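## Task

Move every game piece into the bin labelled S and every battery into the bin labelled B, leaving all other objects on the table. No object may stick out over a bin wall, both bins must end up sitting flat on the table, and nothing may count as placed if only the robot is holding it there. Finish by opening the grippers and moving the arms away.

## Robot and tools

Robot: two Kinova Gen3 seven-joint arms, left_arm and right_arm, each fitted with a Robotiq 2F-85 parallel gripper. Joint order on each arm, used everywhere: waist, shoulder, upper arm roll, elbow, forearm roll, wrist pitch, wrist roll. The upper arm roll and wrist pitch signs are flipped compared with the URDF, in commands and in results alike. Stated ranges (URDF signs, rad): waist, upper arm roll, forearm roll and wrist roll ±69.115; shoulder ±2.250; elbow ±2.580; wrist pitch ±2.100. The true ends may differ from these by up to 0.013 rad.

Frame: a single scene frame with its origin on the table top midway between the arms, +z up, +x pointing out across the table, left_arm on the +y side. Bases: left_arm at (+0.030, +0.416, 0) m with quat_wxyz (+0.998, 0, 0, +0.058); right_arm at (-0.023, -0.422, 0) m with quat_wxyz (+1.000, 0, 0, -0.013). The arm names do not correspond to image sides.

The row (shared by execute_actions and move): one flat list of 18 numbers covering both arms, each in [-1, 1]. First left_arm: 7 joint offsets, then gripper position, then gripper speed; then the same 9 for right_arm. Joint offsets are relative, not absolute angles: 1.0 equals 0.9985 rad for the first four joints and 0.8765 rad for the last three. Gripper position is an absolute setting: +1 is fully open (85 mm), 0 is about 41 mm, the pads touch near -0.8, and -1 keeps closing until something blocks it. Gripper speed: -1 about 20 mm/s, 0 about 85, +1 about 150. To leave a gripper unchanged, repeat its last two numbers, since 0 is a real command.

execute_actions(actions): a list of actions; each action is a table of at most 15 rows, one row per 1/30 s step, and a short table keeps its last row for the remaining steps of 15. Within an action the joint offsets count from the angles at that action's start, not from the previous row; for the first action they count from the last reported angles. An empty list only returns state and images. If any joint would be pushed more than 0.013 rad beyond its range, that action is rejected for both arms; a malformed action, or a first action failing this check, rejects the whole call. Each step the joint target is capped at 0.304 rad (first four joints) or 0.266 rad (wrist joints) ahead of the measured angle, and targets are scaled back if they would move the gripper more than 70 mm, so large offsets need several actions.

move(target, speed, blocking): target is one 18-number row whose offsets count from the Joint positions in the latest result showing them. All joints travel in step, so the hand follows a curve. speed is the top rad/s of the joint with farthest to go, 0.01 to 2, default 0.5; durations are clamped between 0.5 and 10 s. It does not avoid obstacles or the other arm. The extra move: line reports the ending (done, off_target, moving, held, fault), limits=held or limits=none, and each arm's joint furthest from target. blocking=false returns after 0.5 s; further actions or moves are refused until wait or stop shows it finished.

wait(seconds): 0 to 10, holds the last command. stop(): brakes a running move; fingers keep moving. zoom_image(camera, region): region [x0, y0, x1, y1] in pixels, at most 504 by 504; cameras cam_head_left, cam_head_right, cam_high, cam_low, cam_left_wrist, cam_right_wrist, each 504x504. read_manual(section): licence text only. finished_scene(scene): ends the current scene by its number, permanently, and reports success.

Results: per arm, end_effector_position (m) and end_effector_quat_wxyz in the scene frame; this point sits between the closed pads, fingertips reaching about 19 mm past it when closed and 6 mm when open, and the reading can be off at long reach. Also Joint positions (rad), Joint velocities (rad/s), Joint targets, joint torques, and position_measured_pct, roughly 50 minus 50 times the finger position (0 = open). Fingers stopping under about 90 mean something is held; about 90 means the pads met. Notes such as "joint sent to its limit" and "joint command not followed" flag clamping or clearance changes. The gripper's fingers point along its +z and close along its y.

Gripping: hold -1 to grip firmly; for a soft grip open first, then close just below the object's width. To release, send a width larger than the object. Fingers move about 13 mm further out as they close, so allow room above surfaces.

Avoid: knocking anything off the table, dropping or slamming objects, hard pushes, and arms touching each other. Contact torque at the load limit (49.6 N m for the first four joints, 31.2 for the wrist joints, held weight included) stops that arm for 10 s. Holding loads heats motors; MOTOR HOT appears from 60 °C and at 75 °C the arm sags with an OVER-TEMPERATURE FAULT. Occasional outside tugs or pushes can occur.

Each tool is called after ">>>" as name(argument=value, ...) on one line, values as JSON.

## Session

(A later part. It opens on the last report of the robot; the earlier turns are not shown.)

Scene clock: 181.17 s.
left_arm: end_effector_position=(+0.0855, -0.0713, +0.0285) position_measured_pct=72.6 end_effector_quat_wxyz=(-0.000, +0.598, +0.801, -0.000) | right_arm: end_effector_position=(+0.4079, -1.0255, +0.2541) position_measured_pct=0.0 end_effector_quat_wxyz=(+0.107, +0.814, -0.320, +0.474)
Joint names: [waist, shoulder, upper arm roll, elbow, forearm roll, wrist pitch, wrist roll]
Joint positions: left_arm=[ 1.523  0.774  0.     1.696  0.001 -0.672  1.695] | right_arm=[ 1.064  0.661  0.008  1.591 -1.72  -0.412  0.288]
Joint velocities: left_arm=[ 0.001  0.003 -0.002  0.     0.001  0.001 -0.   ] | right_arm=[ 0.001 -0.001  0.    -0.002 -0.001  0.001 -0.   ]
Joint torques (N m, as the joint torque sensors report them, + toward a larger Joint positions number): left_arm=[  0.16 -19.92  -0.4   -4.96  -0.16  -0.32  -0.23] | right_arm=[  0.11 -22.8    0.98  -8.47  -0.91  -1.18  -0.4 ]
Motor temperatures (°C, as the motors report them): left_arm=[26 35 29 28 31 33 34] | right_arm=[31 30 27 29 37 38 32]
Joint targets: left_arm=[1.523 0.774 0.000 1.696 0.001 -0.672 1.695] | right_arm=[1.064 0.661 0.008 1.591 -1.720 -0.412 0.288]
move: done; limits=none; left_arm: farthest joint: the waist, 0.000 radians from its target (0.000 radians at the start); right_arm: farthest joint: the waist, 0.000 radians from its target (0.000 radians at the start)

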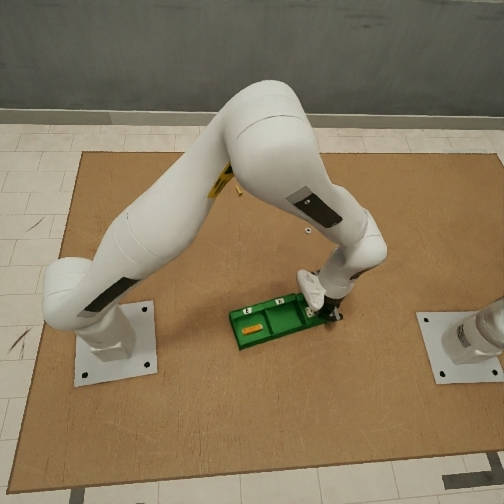

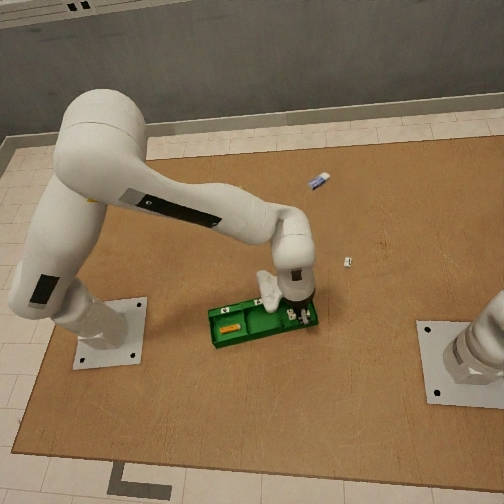

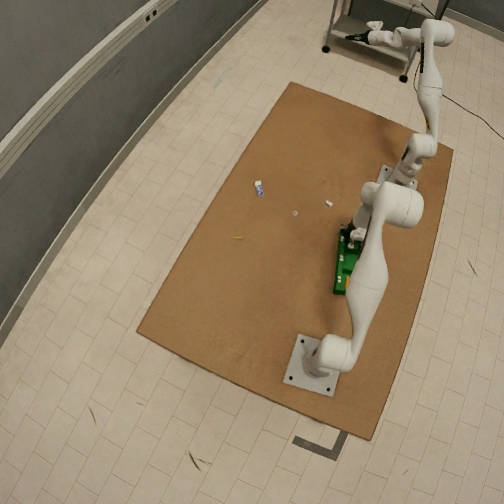

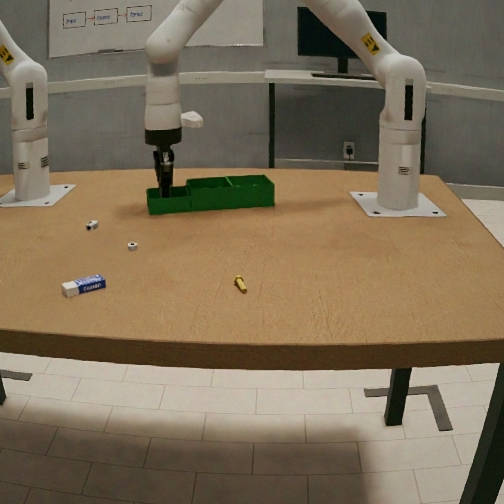

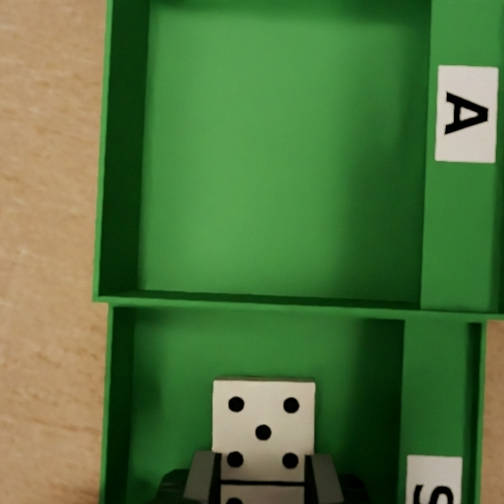

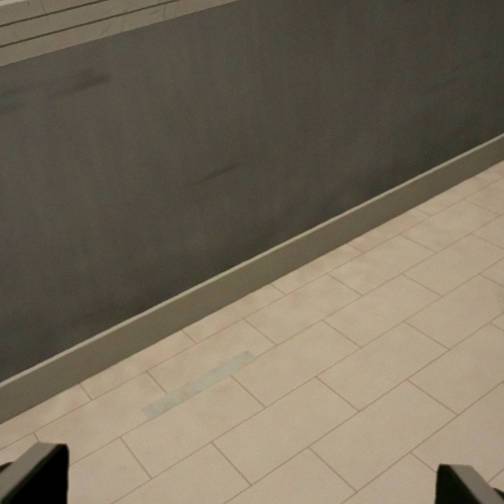

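>>> execute_actions(actions=[[[0,0,0,0,0,0,0,-0.3,0.3,0,0,0,0,0,0,0,1,0]],[[0,0,0,0,0,0,0,-0.3,0.3,0,0,0,0,0,0,0,1,0]]])

>>> move(target=[0,-0.139,0,-0.059,0,-0.225,0,-0.3,0.3,0,0,0,0,0,0,0,1,0], speed=0.4)

>>> move(target=[-0.8,-0.2,0,0,0,-0.2,0,-0.3,0.3,0,0,0,0,0,0,0,1,0], speed=1.0)

Scene clock: 189.47 s.
left_arm: end_effector_position=(+0.0855, -0.0713, +0.0285) position_measured_pct=65.1 end_effector_quat_wxyz=(-0.000, +0.598, +0.801, -0.000) | right_arm: end_effector_position=(+0.4079, -1.0255, +0.2541) position_measured_pct=0.0 end_effector_quat_wxyz=(+0.107, +0.814, -0.320, +0.474)
Joint names: [waist, shoulder, upper arm roll, elbow, forearm roll, wrist pitch, wrist roll]
Joint positions: left_arm=[ 1.523  0.774  0.     1.696  0.001 -0.672  1.695] | right_arm=[ 1.064  0.661  0.008  1.591 -1.72  -0.412  0.288]
Joint velocities: left_arm=[ 0.001 -0.001  0.001  0.001  0.001 -0.    -0.001] | right_arm=[ 0.     0.001 -0.    -0.002  0.    -0.002 -0.   ]
Joint torques (N m, as the joint torque sensors report them, + toward a larger Joint positions number): left_arm=[  0.09 -19.76  -0.35  -4.98  -0.11  -0.3   -0.27] | right_arm=[  0.1  -22.83   1.1   -8.54  -0.89  -1.19  -0.29]
Motor temperatures (°C, as the motors report them): left_arm=[26 35 29 28 31 33 34] | right_arm=[31 30 27 29 37 38 32]
Joint targets: left_arm=[1.523 0.774 0.000 1.696 0.001 -0.672 1.695] | right_arm=[1.064 0.661 0.008 1.591 -1.720 -0.412 0.288]

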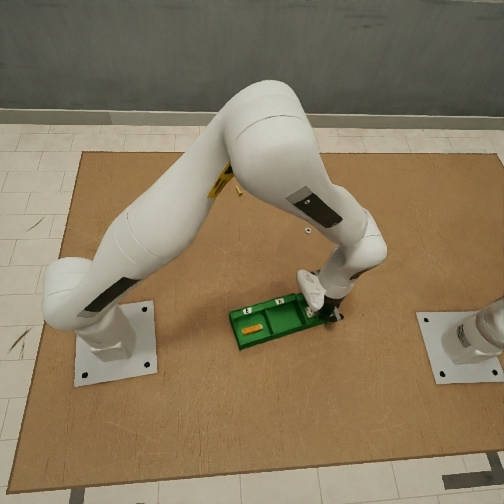

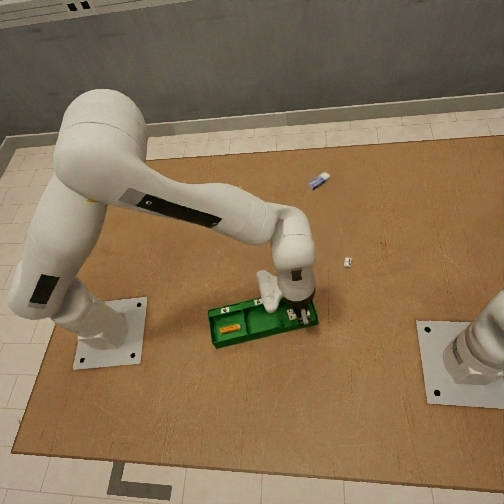

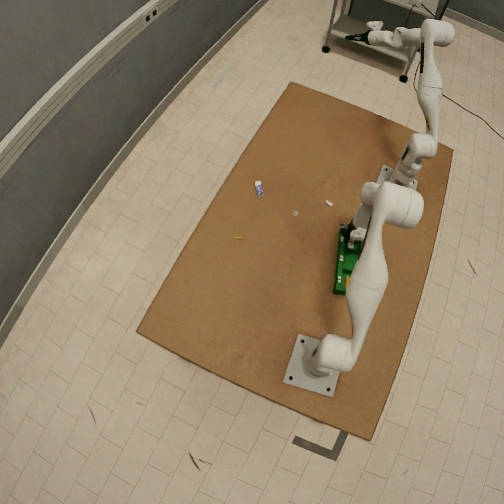

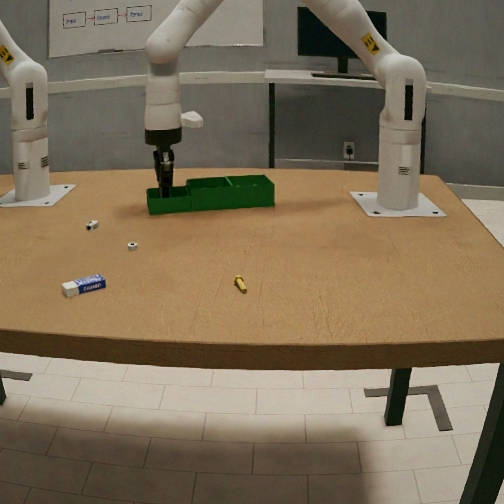

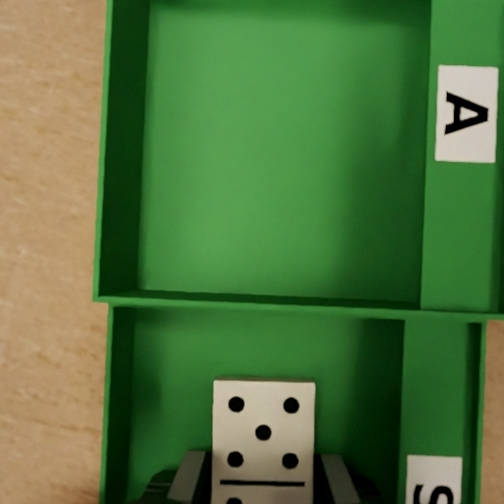

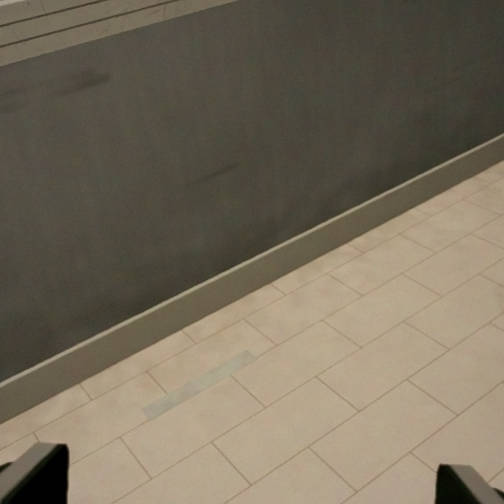

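Scene clock: 190.47 s.
left_arm: end_effector_position=(+0.0854, -0.0715, +0.1094) position_measured_pct=65.1 end_effector_quat_wxyz=(-0.000, +0.598, +0.801, -0.000) | right_arm: end_effector_position=(+0.4079, -1.0255, +0.2541) position_measured_pct=0.0 end_effector_quat_wxyz=(+0.107, +0.814, -0.320, +0.474)
Joint names: [waist, shoulder, upper arm roll, elbow, forearm roll, wrist pitch, wrist roll]
Joint positions: left_arm=[ 1.523  0.635  0.     1.637  0.001 -0.87   1.695] | right_arm=[ 1.064  0.661  0.008  1.591 -1.72  -0.412  0.288]
Joint velocities: left_arm=[ 0.    -0.002  0.    -0.    -0.001 -0.     0.001] | right_arm=[-0.    -0.     0.    -0.001  0.003 -0.001 -0.   ]
Joint torques (N m, as the joint torque sensors report them, + toward a larger Joint positions number): left_arm=[  0.2  -19.05  -0.34  -6.3   -0.18  -0.24  -0.16] | right_arm=[  0.12 -22.71   0.84  -8.54  -0.93  -1.19  -0.39]
Motor temperatures (°C, as the motors report them): left_arm=[26 35 29 28 31 33 34] | right_arm=[31 30 27 29 37 38 32]
Joint targets: left_arm=[1.523 0.635 0.000 1.637 0.001 -0.870 1.695] | right_arm=[1.064 0.661 0.008 1.591 -1.720 -0.412 0.288]
move: done; limits=none; left_arm: farthest joint: the waist, 0.000 radians from its target (0.000 radians at the start); right_arm: farthest joint: the waist, 0.000 radians from its target (0.000 radians at the start)

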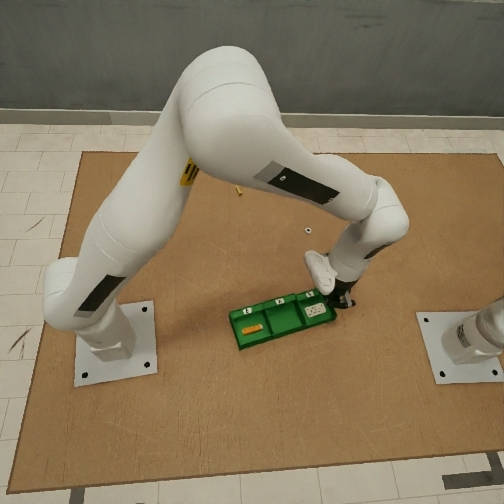

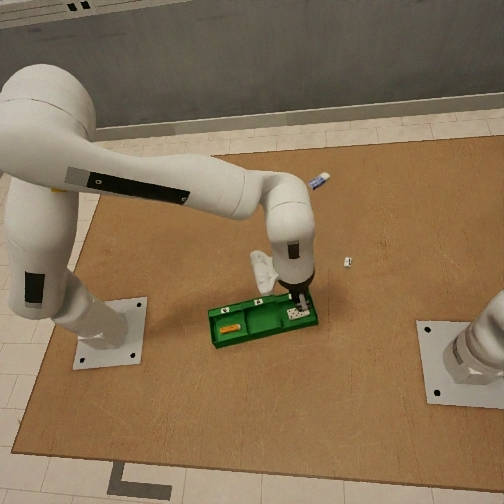

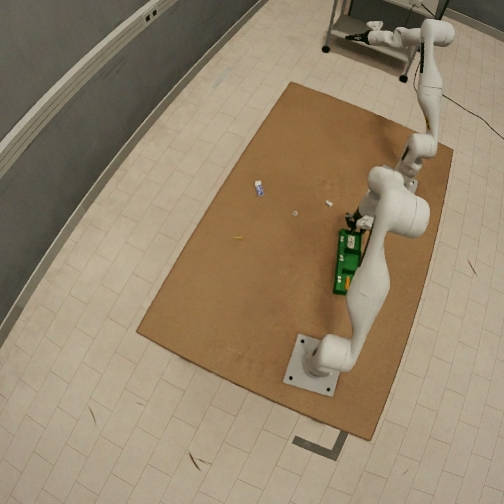

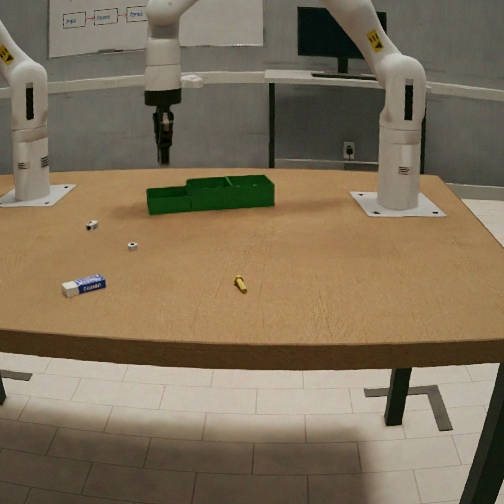

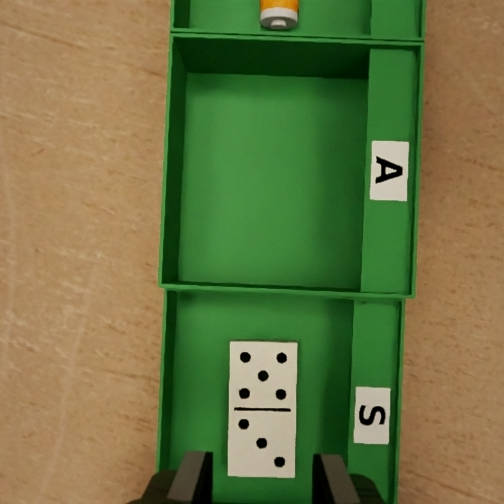

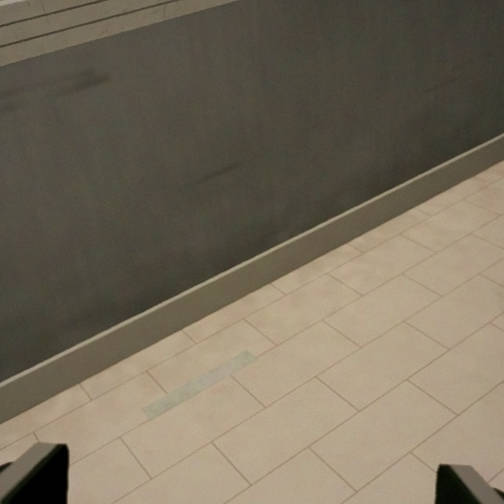

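Scene clock: 192.13 s.
left_arm: end_effector_position=(+0.3940, +0.1320, +0.2040) position_measured_pct=65.1 end_effector_quat_wxyz=(+0.011, +0.239, +0.971, -0.005) | right_arm: end_effector_position=(+0.4079, -1.0255, +0.2541) position_measured_pct=0.0 end_effector_quat_wxyz=(+0.107, +0.814, -0.320, +0.474)
Joint names: [waist, shoulder, upper arm roll, elbow, forearm roll, wrist pitch, wrist roll]
Joint positions: left_arm=[ 0.724  0.436  0.     1.637  0.001 -1.045  1.695] | right_arm=[ 1.064  0.661  0.008  1.591 -1.72  -0.412  0.288]
Joint velocities: left_arm=[-0.003 -0.002 -0.     0.    -0.001  0.    -0.001] | right_arm=[-0.    -0.001  0.     0.001 -0.002 -0.     0.   ]
Joint torques (N m, as the joint torque sensors report them, + toward a larger Joint positions number): left_arm=[  0.21 -16.75  -0.19  -7.27  -0.17  -0.16  -0.25] | right_arm=[  0.07 -22.73   0.81  -8.57  -0.91  -1.15  -0.43]
Motor temperatures (°C, as the motors report them): left_arm=[26 35 29 28 31 33 34] | right_arm=[31 30 27 29 37 38 32]
Joint targets: left_arm=[0.724 0.435 0.000 1.637 0.001 -1.045 1.695] | right_arm=[1.064 0.661 0.008 1.591 -1.720 -0.412 0.288]
move: done; limits=none; left_arm: farthest joint: the waist, 0.000 radians from its target (0.799 radians at the start); right_arm: farthest joint: the waist, 0.000 radians from its target (0.000 radians at the start)

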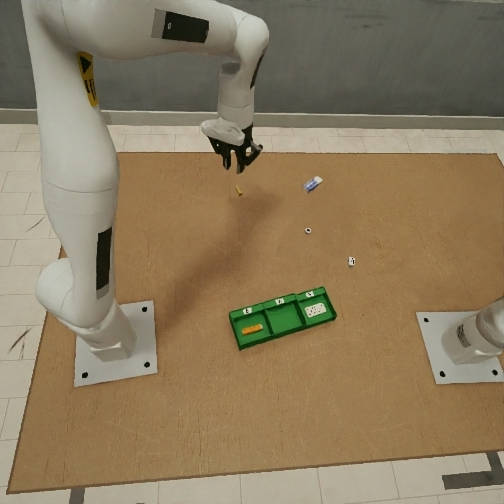

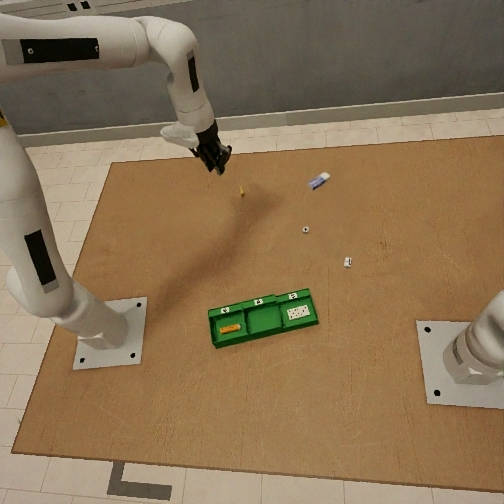

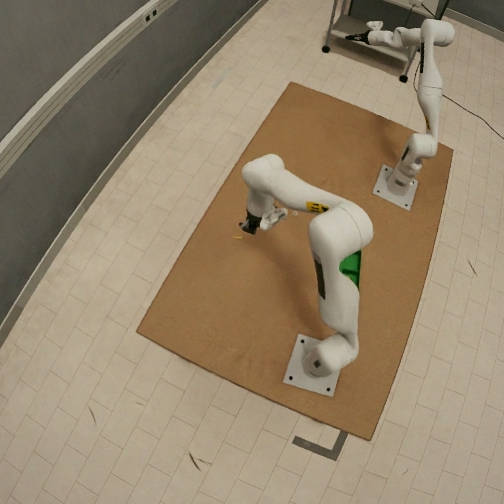

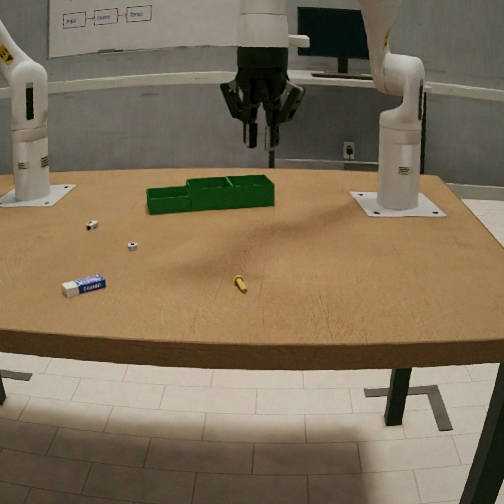

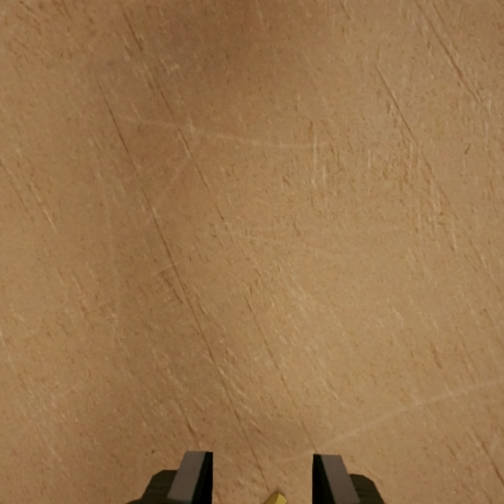

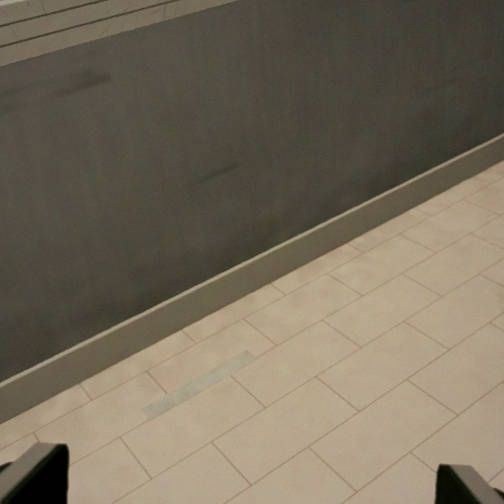

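>>> zoom_image(camera="cam_head_left", region=[290,215,380,285])

>>> zoom_image(camera="cam_low", region=[60,200,160,270])

Region (290, 215, 380, 285) of cam_head_left's 504x504 image, scaled by 5.600, with more detail than that image has.

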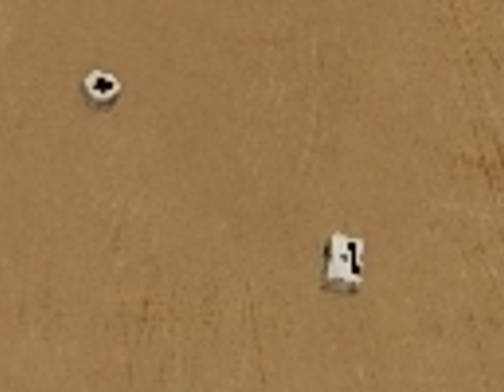

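Region (60, 200, 160, 270) of cam_low's 504x504 image, scaled by 5.040, with more detail than that image has; it fills the top 353 rows of this view, and the rest is white.

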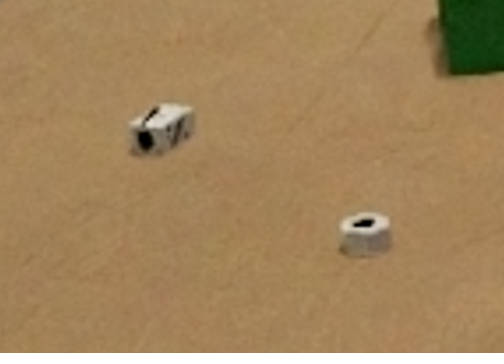

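Sharpener confirmed.

>>> finished_scene(scene=2)

The scene is finished: the task was done.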